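# Shelve the desk carton above its matching label

## Task

Take the carton that sits on the desk and set it into the row of cartons on the wall shelf, directly above the empty shelf label printed with that carton's part number, so the label is fully covered by the carton. It must stand upright, line up with its neighbours, and have its own label turned toward the room. Every other carton must stay where it was, neither moved nor rotated. If the carton topples or is left leaning, the task fails. It only counts if the carton stays put after the robot lets go.

## Robot and tools

ROBOT. A Hello Robot Stretch 3 with a single arm. It has a two-wheel base (0.33 m long, 0.34 m wide), a lift that rides up a mast, and a telescoping arm that sticks out to the robot's right side. At the arm's end is a wrist (yaw, pitch, roll) with a two-finger gripper whose tips are round pads 0.04 m across. The head pans and tilts and carries head_camera and nav_camera. wrist_camera rides on the gripper. The base cannot slide sideways, so you drive forward or back to move the gripper along a shelf. A spin in place pivots about a point midway between the drive wheels, 0.05 m behind the front edge. With the arm in and the wrist folded, a spin sweeps a 0.28 m radius; an unfolded, level wrist reaches past that circle.

FRAMES. Base frame: origin on the floor between the drive wheels, x ahead, y to the left, z up. hand_pose is expressed in it, at the point where closed fingertips meet; with all wrist joints at zero its x axis is up, y points back along the arm to the mast, z toward the rear. The odometry frame is the base frame as it stood when the scene began; heading is positive to the left, -3.142 to 3.142.

execute_actions. Arguments: "actions", a list holding one action or nothing (empty just reports state and images), and "cameras", a list of "head_camera", "nav_camera", "wrist_camera" or "all" (left out, null or ["all"] gives every camera; [] gives none). An action may contain "base", "joints" and optionally "contact_limits"; all its motions begin at once, each action lasts at most 15 s.
- base: exactly one command, an offset relative to where the base was in the latest reported state. {"translate_m": d}: straight drive, metres, forward positive, -1 to 1. {"rotate_rad": d}: spin in place, radians, left/counter-clockwise positive, -3.2 to 3.2.
- joints: a dictionary of absolute targets by name. lift_m 0 to 1.1 m (arm height on mast, ±0.004). arm_m 0 to 0.52 m extension (±0.004). wrist_yaw_rad -1.345 to 4.42 (0 along the arm, positive toward the robot's front, 3.0 folded over the base; ±0.02). wrist_pitch_rad -1.57 to 0.451 (0 level, negative tips down; ±0.05). wrist_roll_rad -2.911 to 2.911 (0 means fingers side by side and level; ±0.02). gripper_m -0.089 to 0.179 (bigger is wider; real tip gap is 0.007 smaller when nearly shut, 0.025 smaller wide open, zero below 0.007; ±0.004). head_pan_rad -3.953 to 1.73 (0 ahead, positive left, -1.57 looks along the arm; ±0.02). head_tilt_rad -1.53 to 0.419 (0 level, negative down; ±0.02).
- contact_limits: {"arm_m": effort in %, 1 to 100}; the arm halts with contact_stop when its effort reaches that value (negative sense when retracting) and holds no harder than that until the next action. Too low stops at once; values above the maximum are clipped.
Joints or base you omit may still be driving toward an older target. Any unknown key or out-of-range number rejects the call and nothing moves. If a result reports a stop, the later motion, wait and finished_scene calls in that same reply are skipped.

wait: "seconds", 0 to 10; commands nothing and returns state and images. zoom_image: "camera" and "region" [x0, y0, x1, y1] in pixels of that camera's latest full image, no larger than 504 by 504. finished_scene: "scene", the current scene number; irreversible, it ends the scene once the last command has been held and reports success.

RESULTS. base_status and joint_status tell how each commanded motion ended: done, off_target (resting short and possibly still pushing), contact_stop, time_out, torque_fault (after the last three the target is dropped). on_its_own covers uncommanded parts; "held at" is a held target, not a position. joint_positions, motor_effort (percent, positive toward higher values, bracket = peak of the last action; readings carry fixed biases and noise). lidar_m: 12 ranges in metres, 30-degree sectors, first straight ahead and counter-clockwise (4th left, 7th behind, 10th right), "-" for nothing, plane 0.17 m above floor, 0.15 to 12 m, blind to glass and the robot, partly blocked by the mast and, with the lift low, by the robot. wrist_depth_mm and head_depth_mm: 7x7 grids of median depth in mm from top left (45-1000 and 280-4000); the head image arrives rotated sideways. base_odometry counts wheel rotation, so slip looks like travel; turned_by_wheels and turned_by_imu give turn since the last result; base_tilt in degrees (forward, right positive, bias up to about 4). A pictures line lists image order; calibration lines update changed camera poses (head 896x504 pinhole, nav 672x504 fisheye, wrist 644x364 pinhole).

CAUTIONS. Each finger pad squeezes with only about 25 N, so grip the carton firmly: gripper_m below its width, lower for more force; neither gripper reading nor done proves a hold, and an over-squeeze triggers a stall guard that weakens grip (send a new value to regrip). To let go, open at least 0.02 above the touching value. Arm or lift hitting something stops and goes slack; a slack lift may sag under load or keep pressing. Base, wrist and head never stop on contact; wrist servos pushing hard for seconds switch off for 10 s. Pushing against something rigid with the gripper above roughly 0.45 m, raising contact limits, repeated pushes, or driving while holding something fixed can tip the robot; if base_tilt shows a lean, back off in small steps, free the gripper, and lower lift_m to about 0.2. Fold or unfold the wrist only with lift_m 0.32-0.95, wrist_pitch_rad -0.4 and roll near 0; once folded lift may go to 0.25. With wrist_yaw_rad below -0.4 keep pitch at -0.5 or lower. Fast base motion needs lift_m under 0.30, arm_m under 0.03 and wrist_yaw_rad above 2.54; otherwise 0.10 m/s and 0.63 rad/s. The robot keeps holding your last command while you compose replies. Avoid dropping, slamming or shoving cartons.

Each tool is called after ">>>" as name(argument=value, ...) on one line, values as JSON.

## Session

>>> execute_actions(actions=[])

Scene clock: 0.00 s.
base_odometry: x=+0.000 y=+0.000 heading=+0.000 (m, m, rad; odometry frame)
turned_by_wheels: +0.000 (rad since the last result)
turned_by_imu: +0.000 (rad since the last result)
base_tilt: forward=+0.7 right=-2.4 (deg)
lidar_m: 1.86 2.48 2.57 2.55 1.86 1.51 1.49 1.62 1.88 1.82 2.41 1.92
head_depth_mm: 1883 2190 2181 2165 2132 2121 2042 / 1901 2217 2219 2186 2193 2148 2055 / 1908 2254 2229 2231 2193 2188 1967 / 1901 2249 2255 2240 2215 2219 2051 / 1901 2310 2294 2294 2284 2232 2066 / 1891 2348 2316 2301 2294 2248 1998 / 1912 2349 2337 2318 2272 2302 2280
base_status: not commanded
joint_positions: lift_m=+0.595 arm_m=+0.001 wrist_yaw_rad=+2.831 wrist_pitch_rad=-0.513 wrist_roll_rad=+0.002 gripper_m=+0.037 head_pan_rad=+0.020 head_tilt_rad=-0.011
joint_status: not commanded
motor_effort: left_wheel=-2 right_wheel=+1 lift_m=+29 arm_m=+1 wrist_yaw_rad=-1 wrist_pitch_rad=+5 wrist_roll_rad=+0 gripper_m=+0 head_pan_rad=+0 head_tilt_rad=+1 (%)
hand_pose: x=+0.0435 y=+0.0550 z=+0.5868 quat_wxyz=(+0.283, +0.704, +0.071, +0.648) (m; base frame)
wrist_depth_mm: - - - - - - - / - - - - - - - / - - - - - - - / - - - - - - - / 869 - 905 909 910 929 921 / 762 777 749 798 772 782 808 / 684 691 701 701 700 719 735
pictures: head_camera (sideways: a quarter turn clockwise sets it upright), nav_camera (sideways: a quarter turn counterclockwise sets it upright), wrist_camera
Images, in order (width x height): head_camera 896x504, nav_camera 672x504, wrist_camera 644x364.

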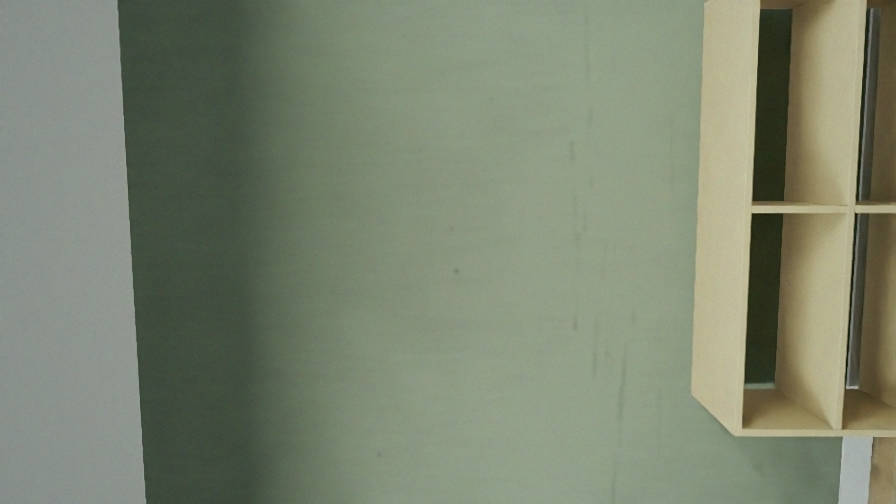

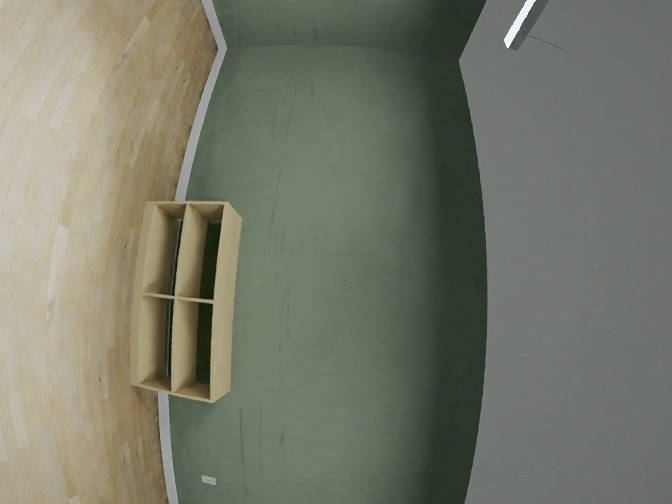

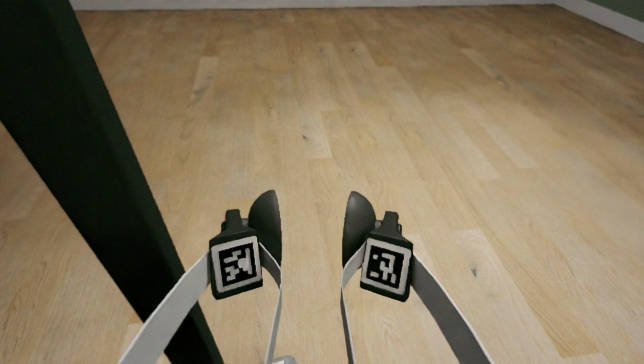

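>>> execute_actions(actions=[{"joints":{"head_pan_rad":-1.57,"head_tilt_rad":-0.3}}], cameras=["head_camera","nav_camera"])

>>> execute_actions(actions=[{"joints":{"head_pan_rad":-3.1}}], cameras=["nav_camera"])

Scene clock: 2.00 s.
base_odometry: x=+0.000 y=+0.000 heading=+0.000 (m, m, rad; odometry frame)
turned_by_wheels: +0.000 (rad since the last result)
turned_by_imu: +0.000 (rad since the last result)
base_tilt: forward=+0.6 right=-2.4 (deg)
lidar_m: 1.85 2.48 2.56 2.56 1.85 1.50 1.49 1.62 1.88 1.82 2.41 1.92
head_depth_mm: 1895 1982 2090 2142 2298 2187 1673 / 1907 1976 2104 2175 2319 2155 1653 / 1947 2022 2135 2166 2318 2150 1678 / 1967 2054 2163 2210 2362 2190 1667 / 2007 2070 2158 2217 2398 2153 1659 / 2028 2102 2194 2276 2005 2027 1650 / 2041 2139 2241 2330 2454 2138 1639
base_status: not commanded
joint_positions: lift_m=+0.595 arm_m=+0.001 wrist_yaw_rad=+2.831 wrist_pitch_rad=-0.513 wrist_roll_rad=+0.002 gripper_m=+0.037 head_pan_rad=-1.563 head_tilt_rad=-0.296
joint_status: all done
motor_effort: left_wheel=-1(2) right_wheel=+0(0) lift_m=+29(29) arm_m=+0(0) wrist_yaw_rad=+0(1) wrist_pitch_rad=+5(5) wrist_roll_rad=-1(0) gripper_m=+0(0) head_pan_rad=-3(39) head_tilt_rad=-2(17) (%)
hand_pose: x=+0.0435 y=+0.0550 z=+0.5868 quat_wxyz=(+0.283, +0.704, +0.071, +0.648) (m; base frame)
wrist_depth_mm: - - - - - - - / - - - - - - - / - - - - - - - / - - - - - - - / 880 - 913 939 910 905 947 / 774 758 755 792 777 806 815 / 671 704 687 702 716 719 729
pictures: head_camera (sideways: a quarter turn clockwise sets it upright), nav_camera (sideways: a quarter turn counterclockwise sets it upright)
camera_calibration (this result's frames):
head_camera: T_world_to_cam=[[0.0091457, 0.2623, -0.964943, 1.27469], [0.999166, -0.0408092, -0.00162311, -0.00831728], [-0.0398043, -0.964123, -0.262455, 0.294308], [0, 0, 0, 1]] pos_world=[0.00836714, -0.0509418, 1.30723]
nav_camera: T_world_to_cam=[[0.053714, -0.268114, 0.961889, -1.21107], [-0.996834, -0.0709556, 0.0358874, 0.00815257], [0.0586294, -0.960771, -0.271076, 0.308946], [0, 0, 0, 1]] pos_world=[0.0550646, -0.0272984, 1.24837]
Images, in order (width x height): head_camera 896x504, nav_camera 672x504.

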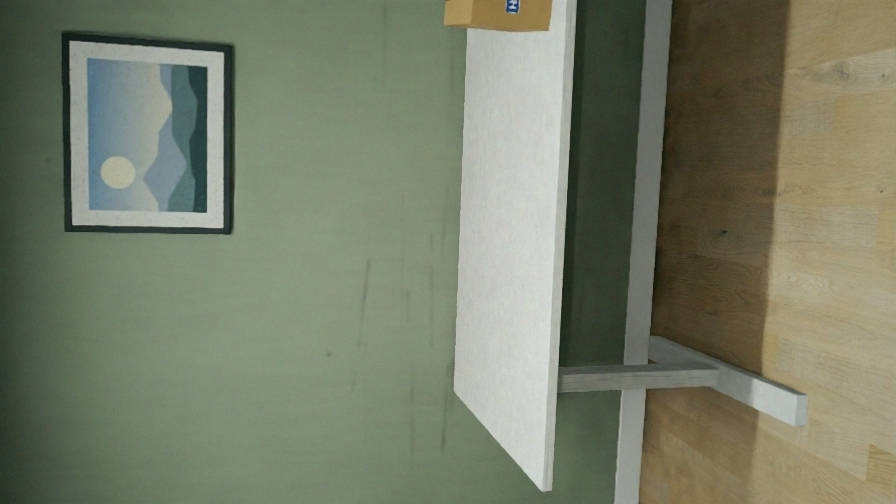

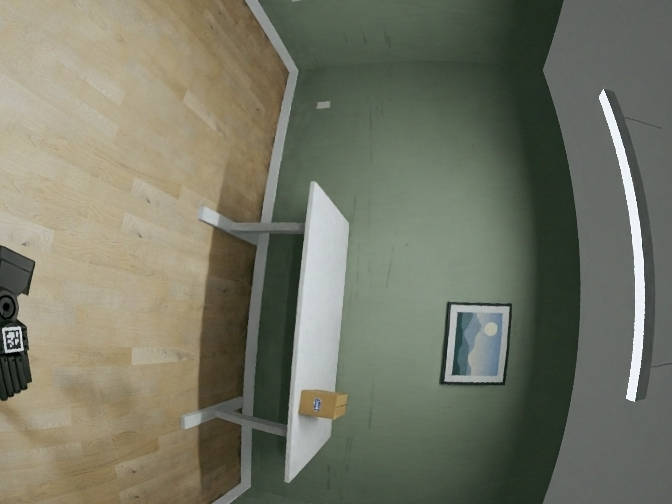

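Scene clock: 3.33 s.
base_odometry: x=+0.000 y=+0.000 heading=+0.000 (m, m, rad; odometry frame)
turned_by_wheels: +0.000 (rad since the last result)
turned_by_imu: +0.000 (rad since the last result)
base_tilt: forward=+0.7 right=-2.4 (deg)
lidar_m: 1.85 2.48 2.57 2.55 1.86 1.51 1.49 1.62 1.88 1.82 2.41 1.92
head_depth_mm: 1280 1343 1394 1455 1542 1593 1644 / 1308 1355 1425 1486 1576 1633 1660 / 1320 1387 1440 1504 1578 1649 1670 / 1338 1406 1469 1538 1604 1687 1663 / 1359 1422 1478 1552 1638 1708 1663 / 1378 1435 1506 1572 1652 1756 1663 / 1372 1434 1506 1563 1680 1764 1660
base_status: not commanded
joint_positions: lift_m=+0.595 arm_m=+0.001 wrist_yaw_rad=+2.831 wrist_pitch_rad=-0.513 wrist_roll_rad=+0.002 gripper_m=+0.037 head_pan_rad=-3.093 head_tilt_rad=-0.296
joint_status: all done
motor_effort: left_wheel=-1(1) right_wheel=+0(0) lift_m=+29(29) arm_m=+1(0) wrist_yaw_rad=-1(1) wrist_pitch_rad=+5(5) wrist_roll_rad=+0(1) gripper_m=+0(0) head_pan_rad=-3(37) head_tilt_rad=-1(2) (%)
hand_pose: x=+0.0435 y=+0.0550 z=+0.5868 quat_wxyz=(+0.283, +0.704, +0.071, +0.648) (m; base frame)
wrist_depth_mm: - - - - - - - / - - - - - - - / - - - - - - - / - - - - - - - / 877 - 930 904 933 924 897 / 788 756 784 796 779 790 830 / 686 693 711 703 708 709 725
pictures: nav_camera (sideways: a quarter turn counterclockwise sets it upright)
camera_calibration (this result's frames):
nav_camera: T_world_to_cam=[[-0.265842, -0.0646075, 0.961849, -1.20907], [-0.111544, 0.993112, 0.0358782, 0.00276429], [-0.957542, -0.0977504, -0.271217, 0.315328], [0, 0, 0, 1]] pos_world=[-0.0191715, -0.0500364, 1.24836]
Images, in order (width x height): nav_camera 672x504.

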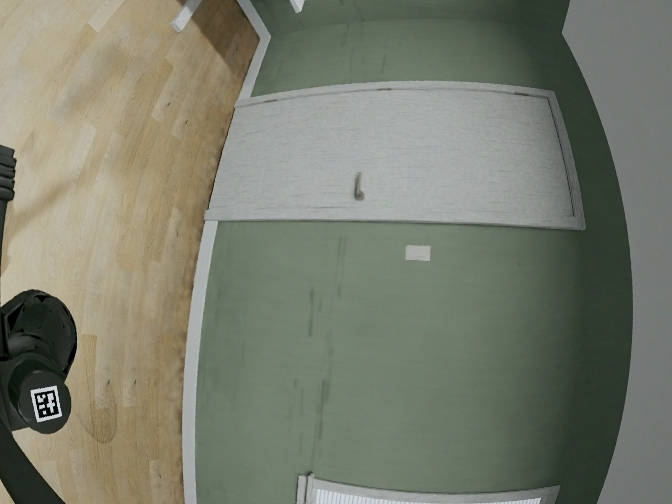

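>>> execute_actions(actions=[{"base":{"rotate_rad":0.98},"joints":{"head_pan_rad":0.45,"head_tilt_rad":-0.15,"lift_m":0.29,"wrist_pitch_rad":-0.4}}], cameras=["head_camera","nav_camera"])

>>> execute_actions(actions=[{"base":{"translate_m":-0.9}}], cameras=[])

>>> execute_actions(actions=[{"base":{"rotate_rad":-1.14},"joints":{"head_pan_rad":-1.6,"head_tilt_rad":-0.6,"lift_m":0.72}}], cameras=[])

>>> execute_actions(actions=[{"joints":{"wrist_yaw_rad":0,"gripper_m":0.179}}], cameras=[])

>>> execute_actions(actions=[{"joints":{"wrist_pitch_rad":0}}], cameras=["head_camera","wrist_camera"])

Scene clock: 7.17 s.
base_odometry: x=+0.000 y=+0.000 heading=+0.980 (m, m, rad; odometry frame)
turned_by_wheels: +0.980 (rad since the last result)
turned_by_imu: +0.962 (rad since the last result)
base_tilt: forward=+0.7 right=-2.4 (deg)
lidar_m: 2.60 2.55 1.97 1.52 1.51 1.58 1.88 1.82 2.34 1.92 1.85 1.97
head_depth_mm: 2410 2439 2546 2573 2665 2690 1963 / 2389 2480 2521 2587 2649 2651 1968 / 2403 2464 2515 2573 2648 2632 1970 / 2407 2433 2505 2574 2619 2637 1958 / 2366 2425 2446 2548 2575 2612 1960 / 2360 2391 2452 2498 2569 2640 1940 / 2346 2411 2442 2491 2576 2622 1955
base_status: done
joint_positions: lift_m=+0.290 arm_m=+0.001 wrist_yaw_rad=+2.831 wrist_pitch_rad=-0.422 wrist_roll_rad=+0.002 gripper_m=+0.037 head_pan_rad=+0.443 head_tilt_rad=-0.161
joint_status: all done
motor_effort: left_wheel=-3(8) right_wheel=+2(4) lift_m=+18(25) arm_m=+0(0) wrist_yaw_rad=+0(0) wrist_pitch_rad=+8(10) wrist_roll_rad=-1(0) gripper_m=+0(0) head_pan_rad=+3(38) head_tilt_rad=+3(12) (%)
hand_pose: x=+0.0472 y=+0.0668 z=+0.3022 quat_wxyz=(+0.254, +0.706, +0.039, +0.660) (m; base frame)
wrist_depth_mm: - - - - - - - / - - - - - - - / - 867 845 866 867 906 911 / - 690 694 699 696 715 715 / 552 578 583 584 599 587 594 / 487 - - 491 488 507 512 / - - - 434 434 443 442
pictures: head_camera (sideways: a quarter turn clockwise sets it upright), nav_camera (sideways: a quarter turn counterclockwise sets it upright)
camera_calibration (this result's frames):
head_camera: T_world_to_cam=[[-0.122502, -0.0456509, -0.991418, 1.31013], [-0.384124, 0.923268, 0.0049506, -0.00843772], [0.915119, 0.381434, -0.130638, 0.116907], [0, 0, 0, 1]] pos_world=[0.0502697, 0.0230068, 1.3142]
nav_camera: T_world_to_cam=[[0.101612, 0.105261, 0.98924, -1.24714], [0.479431, -0.876475, 0.0440158, -0.0114419], [0.871677, 0.4698, -0.139526, 0.132758], [0, 0, 0, 1]] pos_world=[0.0164873, 0.0588758, 1.25274]
Images, in order (width x height): head_camera 896x504, nav_camera 672x504.

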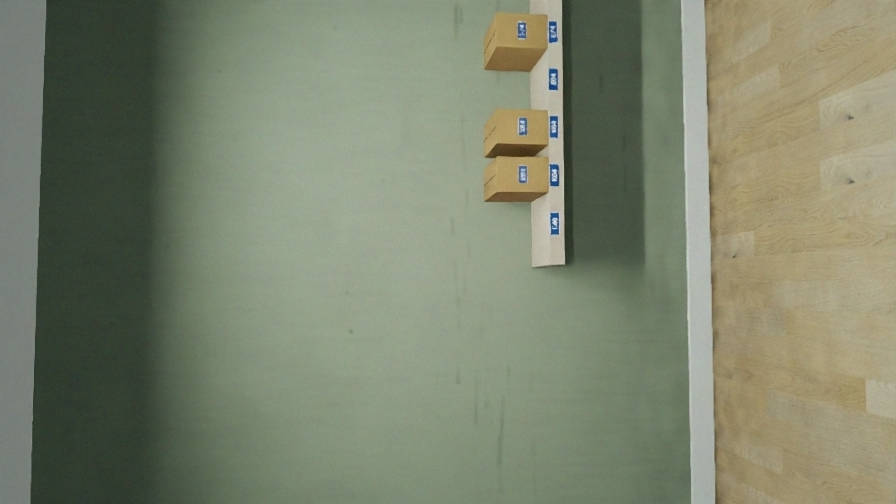

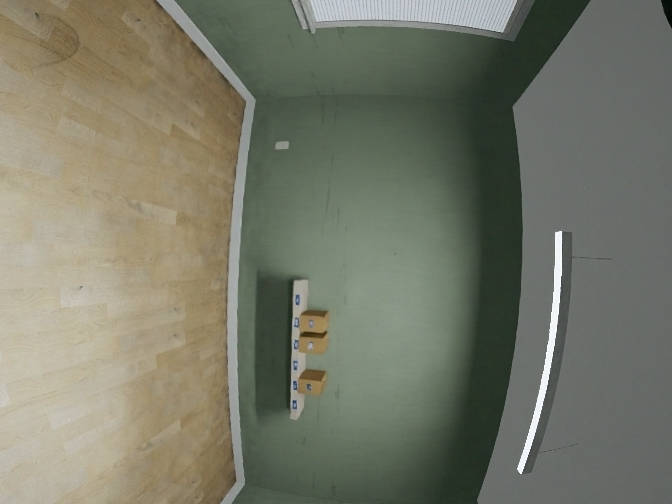

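Scene clock: 11.87 s.
base_odometry: x=-0.501 y=-0.747 heading=+0.980 (m, m, rad; odometry frame)
turned_by_wheels: +0.000 (rad since the last result)
turned_by_imu: -0.001 (rad since the last result)
base_tilt: forward=+0.6 right=-2.4 (deg)
lidar_m: 3.41 3.32 1.47 1.10 1.10 1.17 0.99 1.39 1.30 2.15 2.26 2.41
head_depth_mm: 2397 3312 3382 3453 3520 2711 1967 / 2425 3282 3336 3398 3559 2730 1979 / 2277 3230 3323 3397 3432 2709 1977 / 2487 3220 3287 3349 3503 2710 1957 / 2577 3222 3313 3416 3415 2721 1952 / 2591 3194 3230 3366 3426 2709 1971 / 2584 3191 3261 3267 3388 2700 1929
base_status: done
joint_positions: lift_m=+0.290 arm_m=+0.001 wrist_yaw_rad=+2.831 wrist_pitch_rad=-0.422 wrist_roll_rad=+0.002 gripper_m=+0.037 head_pan_rad=+0.443 head_tilt_rad=-0.161
joint_status: not commanded
motor_effort: left_wheel=-3(12) right_wheel=+2(4) lift_m=+18(18) arm_m=+0(0) wrist_yaw_rad=+0(1) wrist_pitch_rad=+8(9) wrist_roll_rad=-1(1) gripper_m=+0(0) head_pan_rad=+3(3) head_tilt_rad=+3(4) (%)
hand_pose: x=+0.0473 y=+0.0669 z=+0.3023 quat_wxyz=(+0.254, +0.706, +0.039, +0.660) (m; base frame)
wrist_depth_mm: - - - - - - - / - - - - - - - / - 826 869 858 895 893 888 / - 679 678 681 693 718 721 / 550 577 580 584 577 602 597 / 478 - - 497 487 502 510 / - - - 437 439 441 446
pictures: none
No camera images: the call's "cameras" was empty. Leave "cameras" out to get every camera's image.

Scene clock: 16.60 s.
base_odometry: x=-0.501 y=-0.747 heading=-0.160 (m, m, rad; odometry frame)
turned_by_wheels: -1.140 (rad since the last result)
turned_by_imu: -1.117 (rad since the last result)
base_tilt: forward=+0.7 right=-2.4 (deg)
lidar_m: 2.26 2.41 3.48 3.34 1.59 1.15 1.09 1.14 0.99 1.39 1.31 1.32
head_depth_mm: 1212 1326 1475 1165 885 1544 1301 / 1203 1315 1431 1119 881 1514 1275 / 1187 1310 1422 1108 854 1474 1298 / 1175 1286 1400 828 814 1545 1302 / 1169 1288 1397 785 815 1538 1295 / 1170 1272 1393 1094 842 1533 1307 / 1151 1262 1378 1094 838 1546 1285
base_status: done
joint_positions: lift_m=+0.720 arm_m=+0.001 wrist_yaw_rad=+2.831 wrist_pitch_rad=-0.421 wrist_roll_rad=+0.002 gripper_m=+0.037 head_pan_rad=-1.593 head_tilt_rad=-0.593
joint_status: all done
motor_effort: left_wheel=+0(7) right_wheel=-2(4) lift_m=+39(41) arm_m=+0(0) wrist_yaw_rad=+0(1) wrist_pitch_rad=+8(8) wrist_roll_rad=-1(1) gripper_m=+0(0) head_pan_rad=-4(38) head_tilt_rad=-3(20) (%)
hand_pose: x=+0.0473 y=+0.0669 z=+0.7315 quat_wxyz=(+0.254, +0.706, +0.039, +0.660) (m; base frame)
wrist_depth_mm: - - - - - - - / - - - - - - - / - - - - - - - / - - - - - - - / - - - - - - - / 955 - 946 - - - - / 855 - 842 868 875 895 897
pictures: none
No camera images: the call's "cameras" was empty. Leave "cameras" out to get every camera's image.

Scene clock: 19.03 s.
base_odometry: x=-0.501 y=-0.747 heading=-0.160 (m, m, rad; odometry frame)
turned_by_wheels: +0.000 (rad since the last result)
turned_by_imu: +0.000 (rad since the last result)
base_tilt: forward=+0.7 right=-2.4 (deg)
lidar_m: 2.26 2.41 3.49 3.35 1.59 1.16 1.09 1.13 0.99 1.39 1.30 1.33
head_depth_mm: 1210 1317 1479 1163 880 1564 1308 / 1187 1315 1431 1109 875 1511 1275 / 1189 1311 1405 1106 848 1473 1306 / 1187 1287 1407 831 818 1541 1334 / 1171 1276 1397 784 813 1540 1324 / 1164 1274 1390 1093 838 1537 1296 / 1158 1261 1365 1089 839 1531 1288
base_status: not commanded
joint_positions: lift_m=+0.720 arm_m=+0.001 wrist_yaw_rad=+0.004 wrist_pitch_rad=-0.421 wrist_roll_rad=+0.002 gripper_m=+0.131 head_pan_rad=-1.593 head_tilt_rad=-0.593
joint_status: gripper_m off_target (ended at +0.131, target +0.179); the others done
motor_effort: left_wheel=+0(1) right_wheel=-1(1) lift_m=+39(39) arm_m=+0(0) wrist_yaw_rad=-4(5) wrist_pitch_rad=+8(8) wrist_roll_rad=+0(1) gripper_m=+100(100) head_pan_rad=-3(3) head_tilt_rad=-2(3) (%)
hand_pose: x=-0.0207 y=-0.3703 z=+0.7315 quat_wxyz=(+0.691, +0.149, -0.691, -0.147) (m; base frame)
wrist_depth_mm: 492 511 530 398 568 589 - / 369 376 380 374 377 383 390 / - - - - - - - / - - - - - - - / - - - - - - - / - 919 987 - 994 - - / 841 837 876 875 896 879 927
pictures: none
No camera images: the call's "cameras" was empty. Leave "cameras" out to get every camera's image.

Scene clock: 20.10 s.
base_odometry: x=-0.501 y=-0.747 heading=-0.160 (m, m, rad; odometry frame)
turned_by_wheels: +0.000 (rad since the last result)
turned_by_imu: +0.000 (rad since the last result)
base_tilt: forward=+0.5 right=-2.4 (deg)
lidar_m: 2.26 2.41 3.48 3.34 1.58 1.16 1.09 1.14 0.99 1.39 1.30 1.32
head_depth_mm: 1209 1325 1463 1163 884 1554 1313 / 1196 1308 1431 1116 884 1511 1277 / 1190 1301 1423 1102 854 1527 1305 / 1183 1287 1413 832 813 1541 1342 / 1178 1280 1410 784 813 1543 1296 / 1156 1274 1389 1094 839 1582 1298 / 1154 1258 1363 1087 837 1536 1293
base_status: not commanded
joint_positions: lift_m=+0.720 arm_m=+0.001 wrist_yaw_rad=+0.004 wrist_pitch_rad=-0.026 wrist_roll_rad=+0.002 gripper_m=+0.171 head_pan_rad=-1.593 head_tilt_rad=-0.593
joint_status: all done
on_its_own: gripper_m moved +0.041 toward your old target +0.179
motor_effort: left_wheel=+1(0) right_wheel=-2(1) lift_m=+39(39) arm_m=+0(0) wrist_yaw_rad=-5(4) wrist_pitch_rad=+10(10) wrist_roll_rad=+0(1) gripper_m=+100(100) head_pan_rad=-3(4) head_tilt_rad=-2(3) (%)
hand_pose: x=-0.0205 y=-0.4018 z=+0.8275 quat_wxyz=(+0.707, +0.011, -0.707, -0.008) (m; base frame)
wrist_depth_mm: - - - - - - - / - - - - - - - / - - - 428 - - - / 643 653 660 442 710 808 - / 448 416 429 439 441 488 457 / - - - - - - - / - - - - - - -
pictures: head_camera (sideways: a quarter turn clockwise sets it upright), wrist_camera
camera_calibration (this result's frames):
head_camera: T_world_to_cam=[[0.0231295, 0.532646, -0.846022, 1.11943], [0.997527, -0.0684737, -0.0158387, 0.0101965], [-0.0663667, -0.843563, -0.532913, 0.646422], [0, 0, 0, 1]] pos_world=[0.00683772, -0.0502636, 1.29171]
wrist_camera: T_world_to_cam=[[-0.999546, 0.0280497, 0.0109993, -0.0212858], [-0.00425852, 0.229879, -0.97321, 0.926299], [-0.0298268, -0.972815, -0.229655, -0.0361868], [0, 0, 0, 1]] pos_world=[-0.0184108, -0.247543, 0.893408]
Images, in order (width x height): head_camera 896x504, wrist_camera 644x364.

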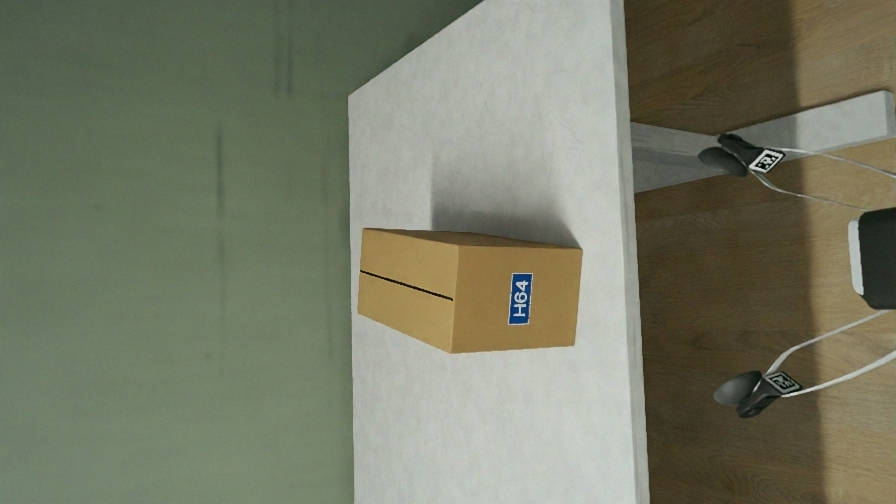

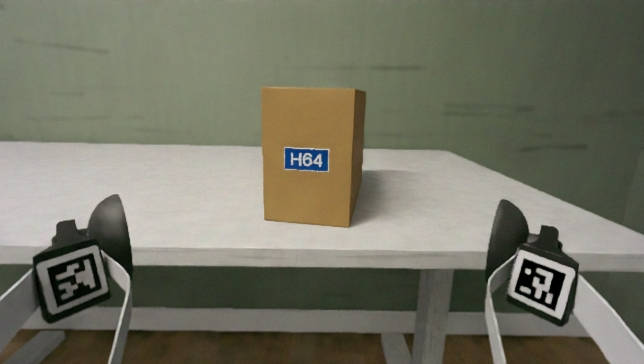

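>>> execute_actions(actions=[{"base":{"rotate_rad":-0.17},"joints":{"arm_m":0.1}}], cameras=[])

>>> execute_actions(actions=[{"base":{"translate_m":0.12},"joints":{"arm_m":0.18}}], cameras=["head_camera","wrist_camera"])

Scene clock: 22.27 s.
base_odometry: x=-0.501 y=-0.747 heading=-0.330 (m, m, rad; odometry frame)
turned_by_wheels: -0.170 (rad since the last result)
turned_by_imu: -0.166 (rad since the last result)
base_tilt: forward=+0.6 right=-2.3 (deg)
lidar_m: 2.64 2.26 3.23 3.34 1.95 1.23 1.10 1.10 1.37 0.99 1.39 1.30
head_depth_mm: 1305 1457 1625 1808 1813 1560 1337 / 1285 1401 1554 1685 913 1571 - / 1246 1376 1503 1110 881 1553 - / 1216 1327 1415 1104 878 1465 - / 1188 1304 1402 1014 817 1588 1277 / 1158 1268 1374 756 786 1485 1296 / 1136 1234 1336 1000 806 1497 1294
base_status: done
joint_positions: lift_m=+0.720 arm_m=+0.100 wrist_yaw_rad=+0.002 wrist_pitch_rad=-0.025 wrist_roll_rad=+0.002 gripper_m=+0.179 head_pan_rad=-1.593 head_tilt_rad=-0.593
joint_status: all done
on_its_own: gripper_m moved +0.008 to your old target +0.179
motor_effort: left_wheel=+1(5) right_wheel=-1(4) lift_m=+39(39) arm_m=+5(6) wrist_yaw_rad=-3(4) wrist_pitch_rad=+9(10) wrist_roll_rad=+0(0) gripper_m=+0(14) head_pan_rad=-3(4) head_tilt_rad=-3(3) (%)
hand_pose: x=-0.0209 y=-0.5002 z=+0.8278 quat_wxyz=(+0.707, +0.010, -0.707, -0.008) (m; base frame)
wrist_depth_mm: 894 885 943 964 - - - / 883 928 954 - - - - / 931 323 327 - - - - / 644 338 341 697 709 - - / 447 355 353 432 440 447 - / - 310 314 322 340 357 965 / - - - - - - -
pictures: none
No camera images: the call's "cameras" was empty. Leave "cameras" out to get every camera's image.

Scene clock: 24.93 s.
base_odometry: x=-0.388 y=-0.786 heading=-0.330 (m, m, rad; odometry frame)
turned_by_wheels: +0.000 (rad since the last result)
turned_by_imu: +0.001 (rad since the last result)
base_tilt: forward=+0.6 right=-2.4 (deg)
lidar_m: 2.52 2.15 2.60 3.36 2.15 1.36 1.21 1.22 1.02 1.01 1.37 1.21
head_depth_mm: 1288 1416 1592 1698 918 1549 1336 / 1257 1381 1535 1114 909 1643 - / 1220 1341 1452 1109 880 1456 - / 1194 1315 1416 832 820 - 1249 / 1174 1274 1385 784 806 1510 1300 / 1146 1246 1356 1092 856 1484 1284 / 1122 1216 1312 1084 836 1458 1297
base_status: done
joint_positions: lift_m=+0.720 arm_m=+0.180 wrist_yaw_rad=+0.002 wrist_pitch_rad=-0.025 wrist_roll_rad=+0.002 gripper_m=+0.179 head_pan_rad=-1.593 head_tilt_rad=-0.593
joint_status: all done
motor_effort: left_wheel=+0(5) right_wheel=-1(3) lift_m=+39(39) arm_m=+5(5) wrist_yaw_rad=-3(2) wrist_pitch_rad=+9(10) wrist_roll_rad=+0(0) gripper_m=+0(1) head_pan_rad=-3(3) head_tilt_rad=-3(3) (%)
hand_pose: x=-0.0209 y=-0.5802 z=+0.8278 quat_wxyz=(+0.707, +0.010, -0.707, -0.008) (m; base frame)
wrist_depth_mm: 806 814 850 886 940 971 - / 800 852 865 906 967 - - / 859 884 250 246 - - - / 657 645 258 254 698 - - / 438 425 270 266 438 450 474 / - 311 282 275 318 315 334 / 242 244 246 249 252 254 255
pictures: head_camera (sideways: a quarter turn clockwise sets it upright), wrist_camera
camera_calibration (this result's frames):
head_camera: T_world_to_cam=[[0.0231371, 0.532646, -0.846022, 1.11943], [0.997526, -0.0684878, -0.0158387, 0.0101965], [-0.0663786, -0.843562, -0.532913, 0.646422], [0, 0, 0, 1]] pos_world=[0.006837, -0.0502636, 1.29171]
wrist_camera: T_world_to_cam=[[-0.999503, 0.0295414, 0.0109599, -0.0157631], [-0.003916, 0.228675, -0.973495, 0.967168], [-0.0312647, -0.973055, -0.228445, -0.210869], [0, 0, 0, 1]] pos_world=[-0.0185607, -0.425888, 0.893533]
Images, in order (width x height): head_camera 896x504, wrist_camera 644x364.

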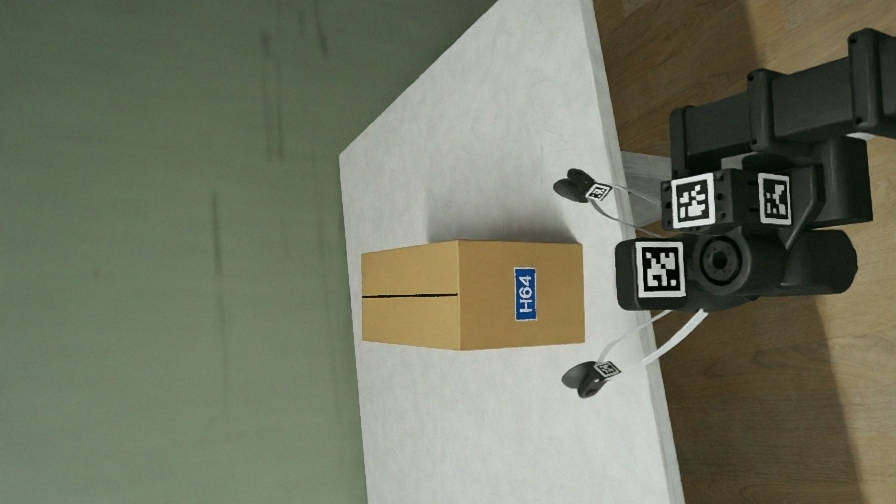

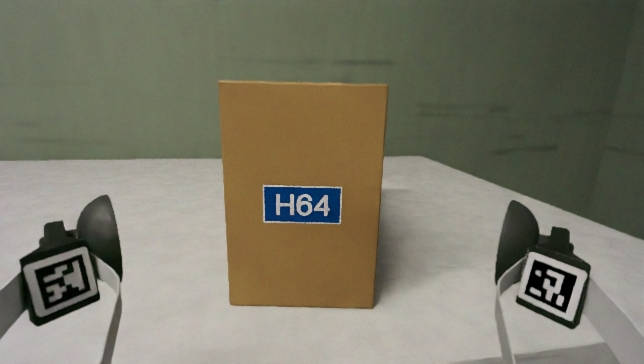

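>>> execute_actions(actions=[{"joints":{"arm_m":0.355}}], cameras=["head_camera","wrist_camera"])

>>> execute_actions(actions=[{"joints":{"gripper_m":0.05}}], cameras=[])

>>> execute_actions(actions=[{"joints":{"lift_m":0.75}}], cameras=["head_camera","wrist_camera"])

Scene clock: 27.57 s.
base_odometry: x=-0.388 y=-0.786 heading=-0.330 (m, m, rad; odometry frame)
turned_by_wheels: +0.000 (rad since the last result)
turned_by_imu: +0.001 (rad since the last result)
base_tilt: forward=+0.6 right=-2.5 (deg)
lidar_m: 2.52 2.14 2.60 3.36 2.15 1.36 1.21 1.22 1.02 1.01 1.37 1.21
head_depth_mm: 1291 1424 1574 1687 914 1568 1336 / 1255 1390 1537 1113 913 1622 - / 1228 1355 1444 1103 - 1462 1294 / 1200 1304 1411 800 - 1542 1298 / 1165 1278 1375 792 815 1510 1295 / 1140 1243 1345 1096 841 1488 1293 / 1119 1217 1320 1090 838 1455 1293
base_status: not commanded
joint_positions: lift_m=+0.720 arm_m=+0.355 wrist_yaw_rad=+0.002 wrist_pitch_rad=-0.024 wrist_roll_rad=+0.002 gripper_m=+0.179 head_pan_rad=-1.593 head_tilt_rad=-0.593
joint_status: all done
motor_effort: left_wheel=+1(1) right_wheel=-1(2) lift_m=+39(39) arm_m=+6(5) wrist_yaw_rad=-3(3) wrist_pitch_rad=+9(9) wrist_roll_rad=-1(0) gripper_m=+0(0) head_pan_rad=-3(3) head_tilt_rad=-2(3) (%)
hand_pose: x=-0.0209 y=-0.7552 z=+0.8279 quat_wxyz=(+0.707, +0.010, -0.707, -0.008) (m; base frame)
wrist_depth_mm: 651 673 703 720 779 803 810 / 677 92 93 93 93 94 902 / 699 95 95 96 96 97 898 / 635 99 99 99 100 102 948 / 439 103 102 103 104 104 938 / - 107 108 108 108 110 333 / 242 113 112 112 113 240 243
pictures: head_camera (sideways: a quarter turn clockwise sets it upright), wrist_camera
camera_calibration (this result's frames):
head_camera: T_world_to_cam=[[0.023139, 0.532646, -0.846022, 1.11943], [0.997526, -0.0684913, -0.0158387, 0.0101965], [-0.0663815, -0.843562, -0.532913, 0.646422], [0, 0, 0, 1]] pos_world=[0.00683683, -0.0502636, 1.29171]
wrist_camera: T_world_to_cam=[[-0.999505, 0.0294898, 0.0109478, -0.0106093], [-0.00392774, 0.228307, -0.973581, 1.00707], [-0.0312102, -0.973142, -0.228079, -0.381493], [0, 0, 0, 1]] pos_world=[-0.0185551, -0.600856, 0.893572]
Images, in order (width x height): head_camera 896x504, wrist_camera 644x364.

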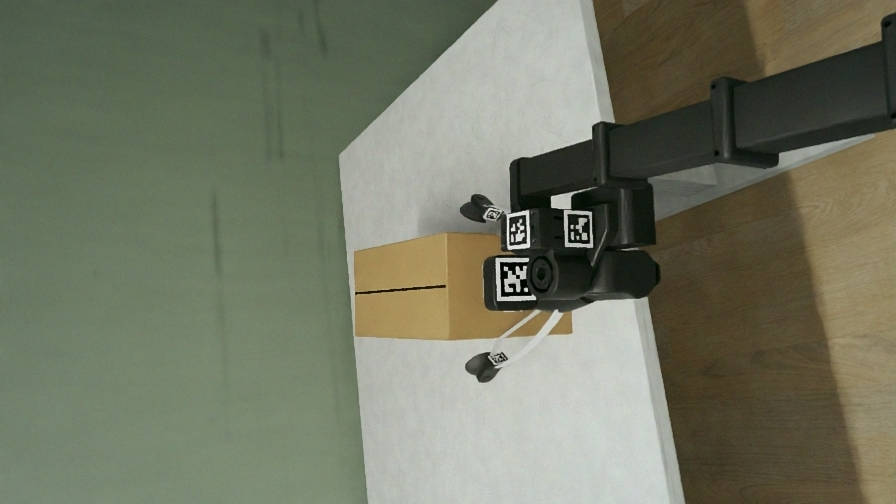

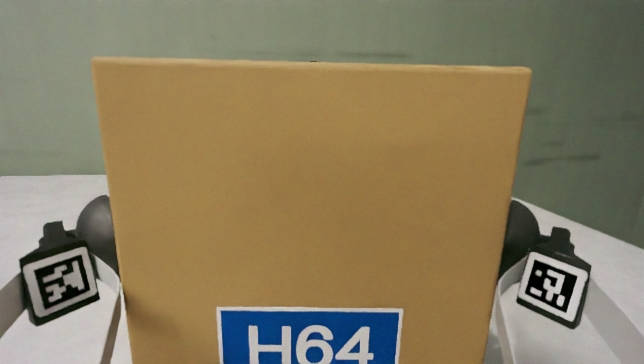

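Scene clock: 29.33 s.
base_odometry: x=-0.388 y=-0.786 heading=-0.330 (m, m, rad; odometry frame)
turned_by_wheels: +0.000 (rad since the last result)
turned_by_imu: +0.000 (rad since the last result)
base_tilt: forward=+0.6 right=-2.3 (deg)
lidar_m: 2.53 2.15 2.61 3.36 2.15 1.36 1.21 1.22 1.02 1.01 1.37 1.21
head_depth_mm: 1290 1420 1569 1700 922 1551 1343 / 1252 1390 1522 1109 913 1628 - / 1224 1345 1440 1113 - 1469 1298 / 1196 1314 1420 816 - 1557 1300 / 1175 1277 1378 818 824 1504 1292 / 1138 1246 1346 1099 841 1499 1297 / 1123 1221 1316 1084 837 1449 1289
base_status: not commanded
joint_positions: lift_m=+0.720 arm_m=+0.355 wrist_yaw_rad=+0.002 wrist_pitch_rad=-0.024 wrist_roll_rad=+0.002 gripper_m=+0.117 head_pan_rad=-1.593 head_tilt_rad=-0.593
joint_status: gripper_m off_target (ended at +0.117, target +0.050)
motor_effort: left_wheel=+1(1) right_wheel=-1(2) lift_m=+38(39) arm_m=+5(6) wrist_yaw_rad=-3(2) wrist_pitch_rad=+9(9) wrist_roll_rad=-1(1) gripper_m=-100(100) head_pan_rad=-3(4) head_tilt_rad=-2(2) (%)
hand_pose: x=-0.0209 y=-0.7552 z=+0.8279 quat_wxyz=(+0.707, +0.010, -0.707, -0.008) (m; base frame)
wrist_depth_mm: 653 665 691 739 751 807 827 / 662 668 114 116 116 850 866 / 694 706 117 118 119 858 893 / 621 530 123 123 123 896 984 / 412 127 127 128 129 446 486 / 324 133 132 133 133 - 325 / 238 234 138 139 140 254 257
pictures: none
No camera images: the call's "cameras" was empty. Leave "cameras" out to get every camera's image.

Scene clock: 30.40 s.
base_odometry: x=-0.388 y=-0.786 heading=-0.330 (m, m, rad; odometry frame)
turned_by_wheels: +0.000 (rad since the last result)
turned_by_imu: +0.000 (rad since the last result)
base_tilt: forward=+0.6 right=-2.3 (deg)
lidar_m: 2.52 2.14 2.61 3.36 2.15 1.36 1.21 1.22 1.02 1.01 1.38 1.21
head_depth_mm: 1286 1412 1579 1705 914 1569 1371 / 1258 1387 1526 1115 913 - - / 1226 1352 1452 1161 - 1466 1302 / 1194 1307 1411 794 - 1554 1290 / 1175 1281 1387 790 824 1504 1295 / 1147 1249 1350 1088 838 1487 1295 / 1121 1220 1317 1090 838 1453 1289
base_status: not commanded
joint_positions: lift_m=+0.750 arm_m=+0.355 wrist_yaw_rad=+0.002 wrist_pitch_rad=-0.028 wrist_roll_rad=+0.002 gripper_m=+0.090 head_pan_rad=-1.593 head_tilt_rad=-0.593
joint_status: all done
on_its_own: gripper_m moved -0.027 toward your old target +0.050
motor_effort: left_wheel=+1(1) right_wheel=-2(2) lift_m=+39(41) arm_m=+5(5) wrist_yaw_rad=-3(2) wrist_pitch_rad=+11(11) wrist_roll_rad=+0(0) gripper_m=-100(100) head_pan_rad=-4(3) head_tilt_rad=-3(2) (%)
hand_pose: x=-0.0209 y=-0.7551 z=+0.8570 quat_wxyz=(+0.707, +0.011, -0.707, -0.009) (m; base frame)
wrist_depth_mm: 653 673 681 734 757 794 831 / 664 686 122 123 124 818 900 / 693 701 124 125 126 859 916 / 700 683 126 127 128 907 967 / 477 129 129 130 131 522 - / 365 133 132 133 133 - 378 / 278 276 134 135 137 296 297
pictures: head_camera (sideways: a quarter turn clockwise sets it upright), wrist_camera
camera_calibration (this result's frames):
head_camera: T_world_to_cam=[[0.023139, 0.532646, -0.846022, 1.11943], [0.997526, -0.0684913, -0.0158387, 0.0101965], [-0.0663815, -0.843562, -0.532913, 0.646422], [0, 0, 0, 1]] pos_world=[0.00683683, -0.0502636, 1.29171]
wrist_camera: T_world_to_cam=[[-0.999502, 0.0295482, 0.01106, -0.0110071], [-0.00391317, 0.231744, -0.972769, 1.03724], [-0.0313066, -0.972328, -0.231513, -0.371229], [0, 0, 0, 1]] pos_world=[-0.0185646, -0.601005, 0.923174]
Images, in order (width x height): head_camera 896x504, wrist_camera 644x364.

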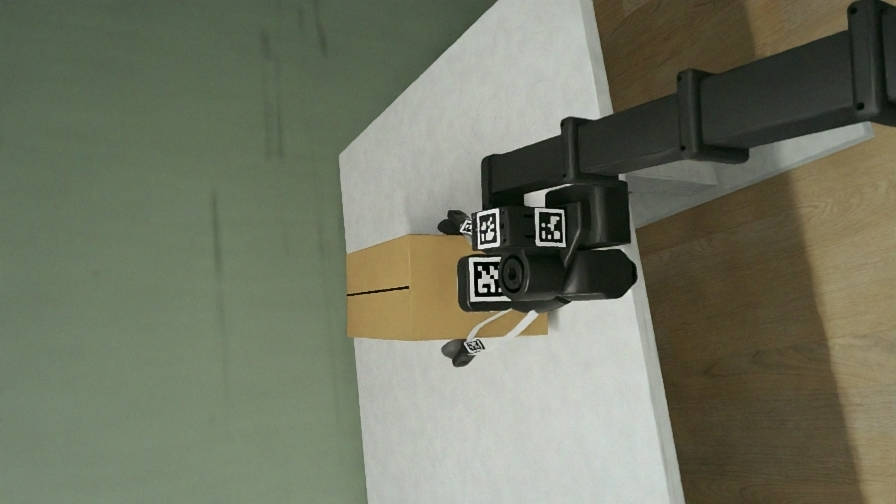

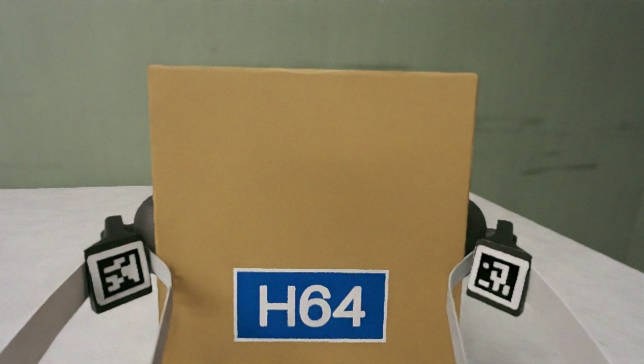

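>>> execute_actions(actions=[{"joints":{"lift_m":0.716,"gripper_m":0.0}}], cameras=[])

>>> wait(seconds=1.5)

>>> execute_actions(actions=[{"joints":{"lift_m":0.76}}], cameras=["wrist_camera"])

Scene clock: 31.70 s.
base_odometry: x=-0.388 y=-0.786 heading=-0.330 (m, m, rad; odometry frame)
turned_by_wheels: +0.000 (rad since the last result)
turned_by_imu: +0.000 (rad since the last result)
base_tilt: forward=+0.6 right=-2.4 (deg)
lidar_m: 2.52 2.15 2.61 3.35 2.16 1.36 1.21 1.22 1.02 1.01 1.37 1.21
head_depth_mm: 1286 1425 1586 1694 918 1565 1338 / 1260 1377 1524 1115 912 1600 - / 1229 1344 1448 1107 - 1463 1295 / 1197 1305 1407 827 - 1543 1302 / 1168 1278 1377 814 827 1503 1301 / 1142 1242 1348 1102 837 1499 1298 / 1119 1215 1321 1088 837 1464 1283
base_status: not commanded
joint_positions: lift_m=+0.717 arm_m=+0.355 wrist_yaw_rad=+0.002 wrist_pitch_rad=-0.013 wrist_roll_rad=+0.002 gripper_m=+0.069 head_pan_rad=-1.593 head_tilt_rad=-0.593
joint_status: gripper_m off_target (ended at +0.069, target +0.000); the others done
motor_effort: left_wheel=+1(1) right_wheel=-2(2) lift_m=+17(37) arm_m=+5(5) wrist_yaw_rad=-2(2) wrist_pitch_rad=+5(11) wrist_roll_rad=+0(0) gripper_m=-100(100) head_pan_rad=-3(3) head_tilt_rad=-3(3) (%)
hand_pose: x=-0.0209 y=-0.7556 z=+0.8279 quat_wxyz=(+0.707, +0.005, -0.707, -0.004) (m; base frame)
wrist_depth_mm: 644 667 689 735 781 808 852 / 661 692 115 117 118 838 879 / 693 701 119 120 120 864 917 / 650 545 123 124 124 904 958 / 423 129 128 129 129 455 967 / 316 134 133 134 135 - 331 / 234 235 138 139 140 253 258
pictures: none
No camera images: the call's "cameras" was empty. Leave "cameras" out to get every camera's image.

Scene clock: 33.20 s.
base_odometry: x=-0.388 y=-0.786 heading=-0.330 (m, m, rad; odometry frame)
turned_by_wheels: +0.000 (rad since the last result)
turned_by_imu: +0.000 (rad since the last result)
base_tilt: forward=+0.6 right=-2.3 (deg)
lidar_m: 2.52 2.15 2.61 3.36 2.15 1.36 1.21 1.22 1.02 1.01 1.37 1.20
head_depth_mm: 1293 1414 1583 1703 915 1551 1339 / 1248 1378 1526 1107 913 1604 - / 1226 1353 1450 1107 - 1476 1294 / 1186 1308 1416 824 - 1551 1294 / 1176 1279 1370 810 825 1500 1298 / 1143 1252 1351 1093 840 1495 1286 / 1121 1213 1314 1086 836 1452 1289
base_status: not commanded
joint_positions: lift_m=+0.717 arm_m=+0.355 wrist_yaw_rad=+0.002 wrist_pitch_rad=-0.013 wrist_roll_rad=+0.002 gripper_m=+0.055 head_pan_rad=-1.593 head_tilt_rad=-0.593
joint_status: gripper_m off_target (ended at +0.069, target +0.000); the others done
on_its_own: gripper_m moved -0.014 toward your old target +0.000
motor_effort: left_wheel=+1(1) right_wheel=-2(2) lift_m=+17(37) arm_m=+5(5) wrist_yaw_rad=-2(2) wrist_pitch_rad=+5(11) wrist_roll_rad=+0(0) gripper_m=-100(100) head_pan_rad=-3(3) head_tilt_rad=-3(3) (%)
hand_pose: x=-0.0209 y=-0.7556 z=+0.8279 quat_wxyz=(+0.707, +0.005, -0.707, -0.004) (m; base frame)
wrist_depth_mm: 651 677 718 741 754 829 839 / 674 688 115 117 118 829 882 / 691 703 119 120 120 871 911 / 658 554 123 124 124 887 977 / 419 129 128 129 129 455 965 / 317 133 132 133 135 - 330 / 233 236 138 140 141 254 256
wait: 1.50 s; at rest by 0.27 s
pictures: head_camera (sideways: a quarter turn clockwise sets it upright), nav_camera (sideways: a quarter turn counterclockwise sets it upright), wrist_camera
camera_calibration (this result's frames):
head_camera: T_world_to_cam=[[0.023139, 0.532646, -0.846022, 1.11943], [0.997526, -0.0684914, -0.0158387, 0.0101965], [-0.0663816, -0.843562, -0.532913, 0.646422], [0, 0, 0, 1]] pos_world=[0.00683682, -0.0502636, 1.29171]
nav_camera: T_world_to_cam=[[0.0395415, -0.539194, 0.841253, -1.05357], [-0.9987, -0.0484251, 0.0159043, 0.0341899], [0.0321623, -0.840788, -0.540408, 0.659591], [0, 0, 0, 1]] pos_world=[0.0545914, -0.0118496, 1.24223]
wrist_camera: T_world_to_cam=[[-0.999502, 0.0297168, 0.0105734, -0.0101417], [-0.00388158, 0.216786, -0.976211, 1.00062], [-0.031302, -0.975767, -0.216563, -0.39337], [0, 0, 0, 1]] pos_world=[-0.018566, -0.600457, 0.891736]
Images, in order (width x height): head_camera 896x504, nav_camera 672x504, wrist_camera 644x364.

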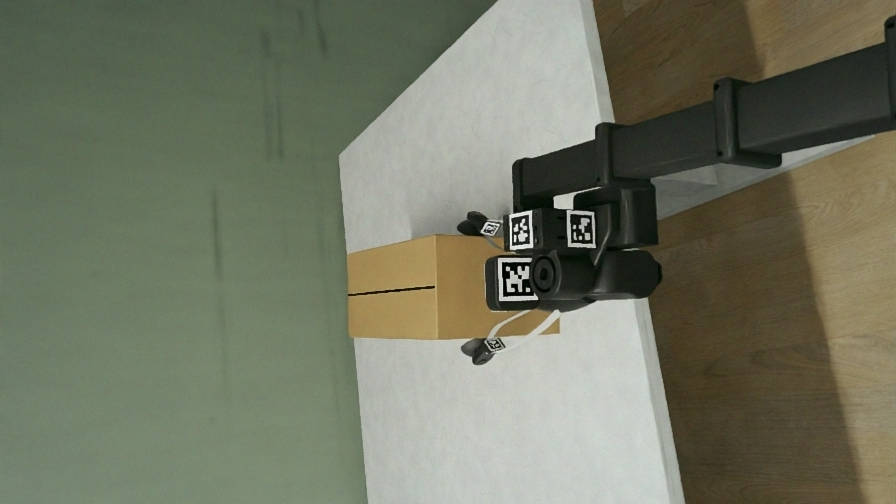

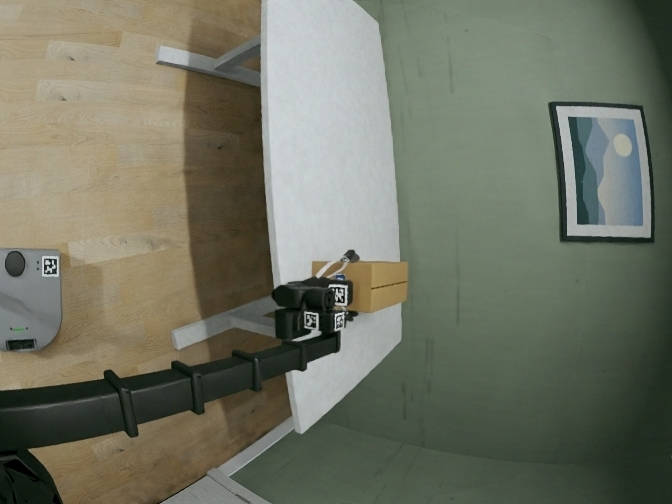

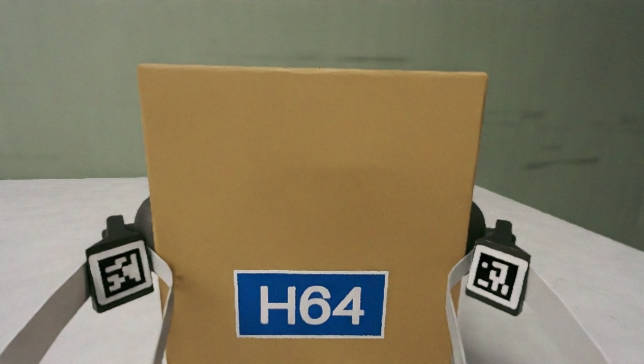

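Scene clock: 34.43 s.
base_odometry: x=-0.388 y=-0.786 heading=-0.330 (m, m, rad; odometry frame)
turned_by_wheels: +0.000 (rad since the last result)
turned_by_imu: +0.000 (rad since the last result)
base_tilt: forward=+0.7 right=-2.4 (deg)
lidar_m: 2.52 2.15 2.61 3.37 2.16 1.36 1.21 1.22 1.02 1.01 1.37 1.21
head_depth_mm: 1291 1418 1589 1706 917 1568 1376 / 1254 1381 1534 1108 917 - - / 1228 1349 1444 1156 - 1455 1312 / 1196 1310 1417 791 - 1544 1303 / 1166 1276 1382 792 824 1504 1298 / 1137 1246 1355 1092 839 1503 1285 / 1120 1227 1320 1088 837 1455 1291
base_status: not commanded
joint_positions: lift_m=+0.759 arm_m=+0.355 wrist_yaw_rad=+0.002 wrist_pitch_rad=-0.035 wrist_roll_rad=+0.002 gripper_m=+0.048 head_pan_rad=-1.593 head_tilt_rad=-0.593
joint_status: all done
on_its_own: gripper_m moved -0.007 toward your old target +0.000
motor_effort: left_wheel=+0(0) right_wheel=-2(2) lift_m=+40(41) arm_m=+5(6) wrist_yaw_rad=-3(3) wrist_pitch_rad=+13(13) wrist_roll_rad=+0(0) gripper_m=-100(100) head_pan_rad=-3(3) head_tilt_rad=-3(3) (%)
hand_pose: x=-0.0209 y=-0.7549 z=+0.8652 quat_wxyz=(+0.707, +0.013, -0.707, -0.012) (m; base frame)
wrist_depth_mm: 647 665 693 725 754 794 841 / 677 676 123 124 126 813 898 / 707 726 125 126 126 880 916 / 716 698 128 128 129 913 943 / 493 129 129 131 131 551 - / 375 132 132 133 134 - 396 / 291 283 134 136 137 306 311
pictures: wrist_camera
camera_calibration (this result's frames):
wrist_camera: T_world_to_cam=[[-0.999502, 0.0294735, 0.0112753, -0.011348], [-0.00392678, 0.238363, -0.971168, 1.04883], [-0.0313114, -0.970729, -0.238128, -0.362181], [0, 0, 0, 1]] pos_world=[-0.0185643, -0.601247, 0.932472]
Images, in order (width x height): wrist_camera 644x364.

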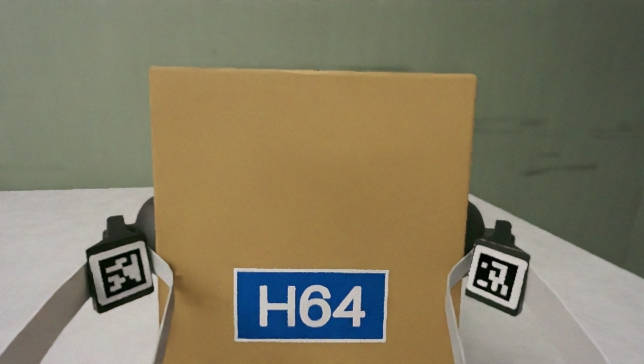

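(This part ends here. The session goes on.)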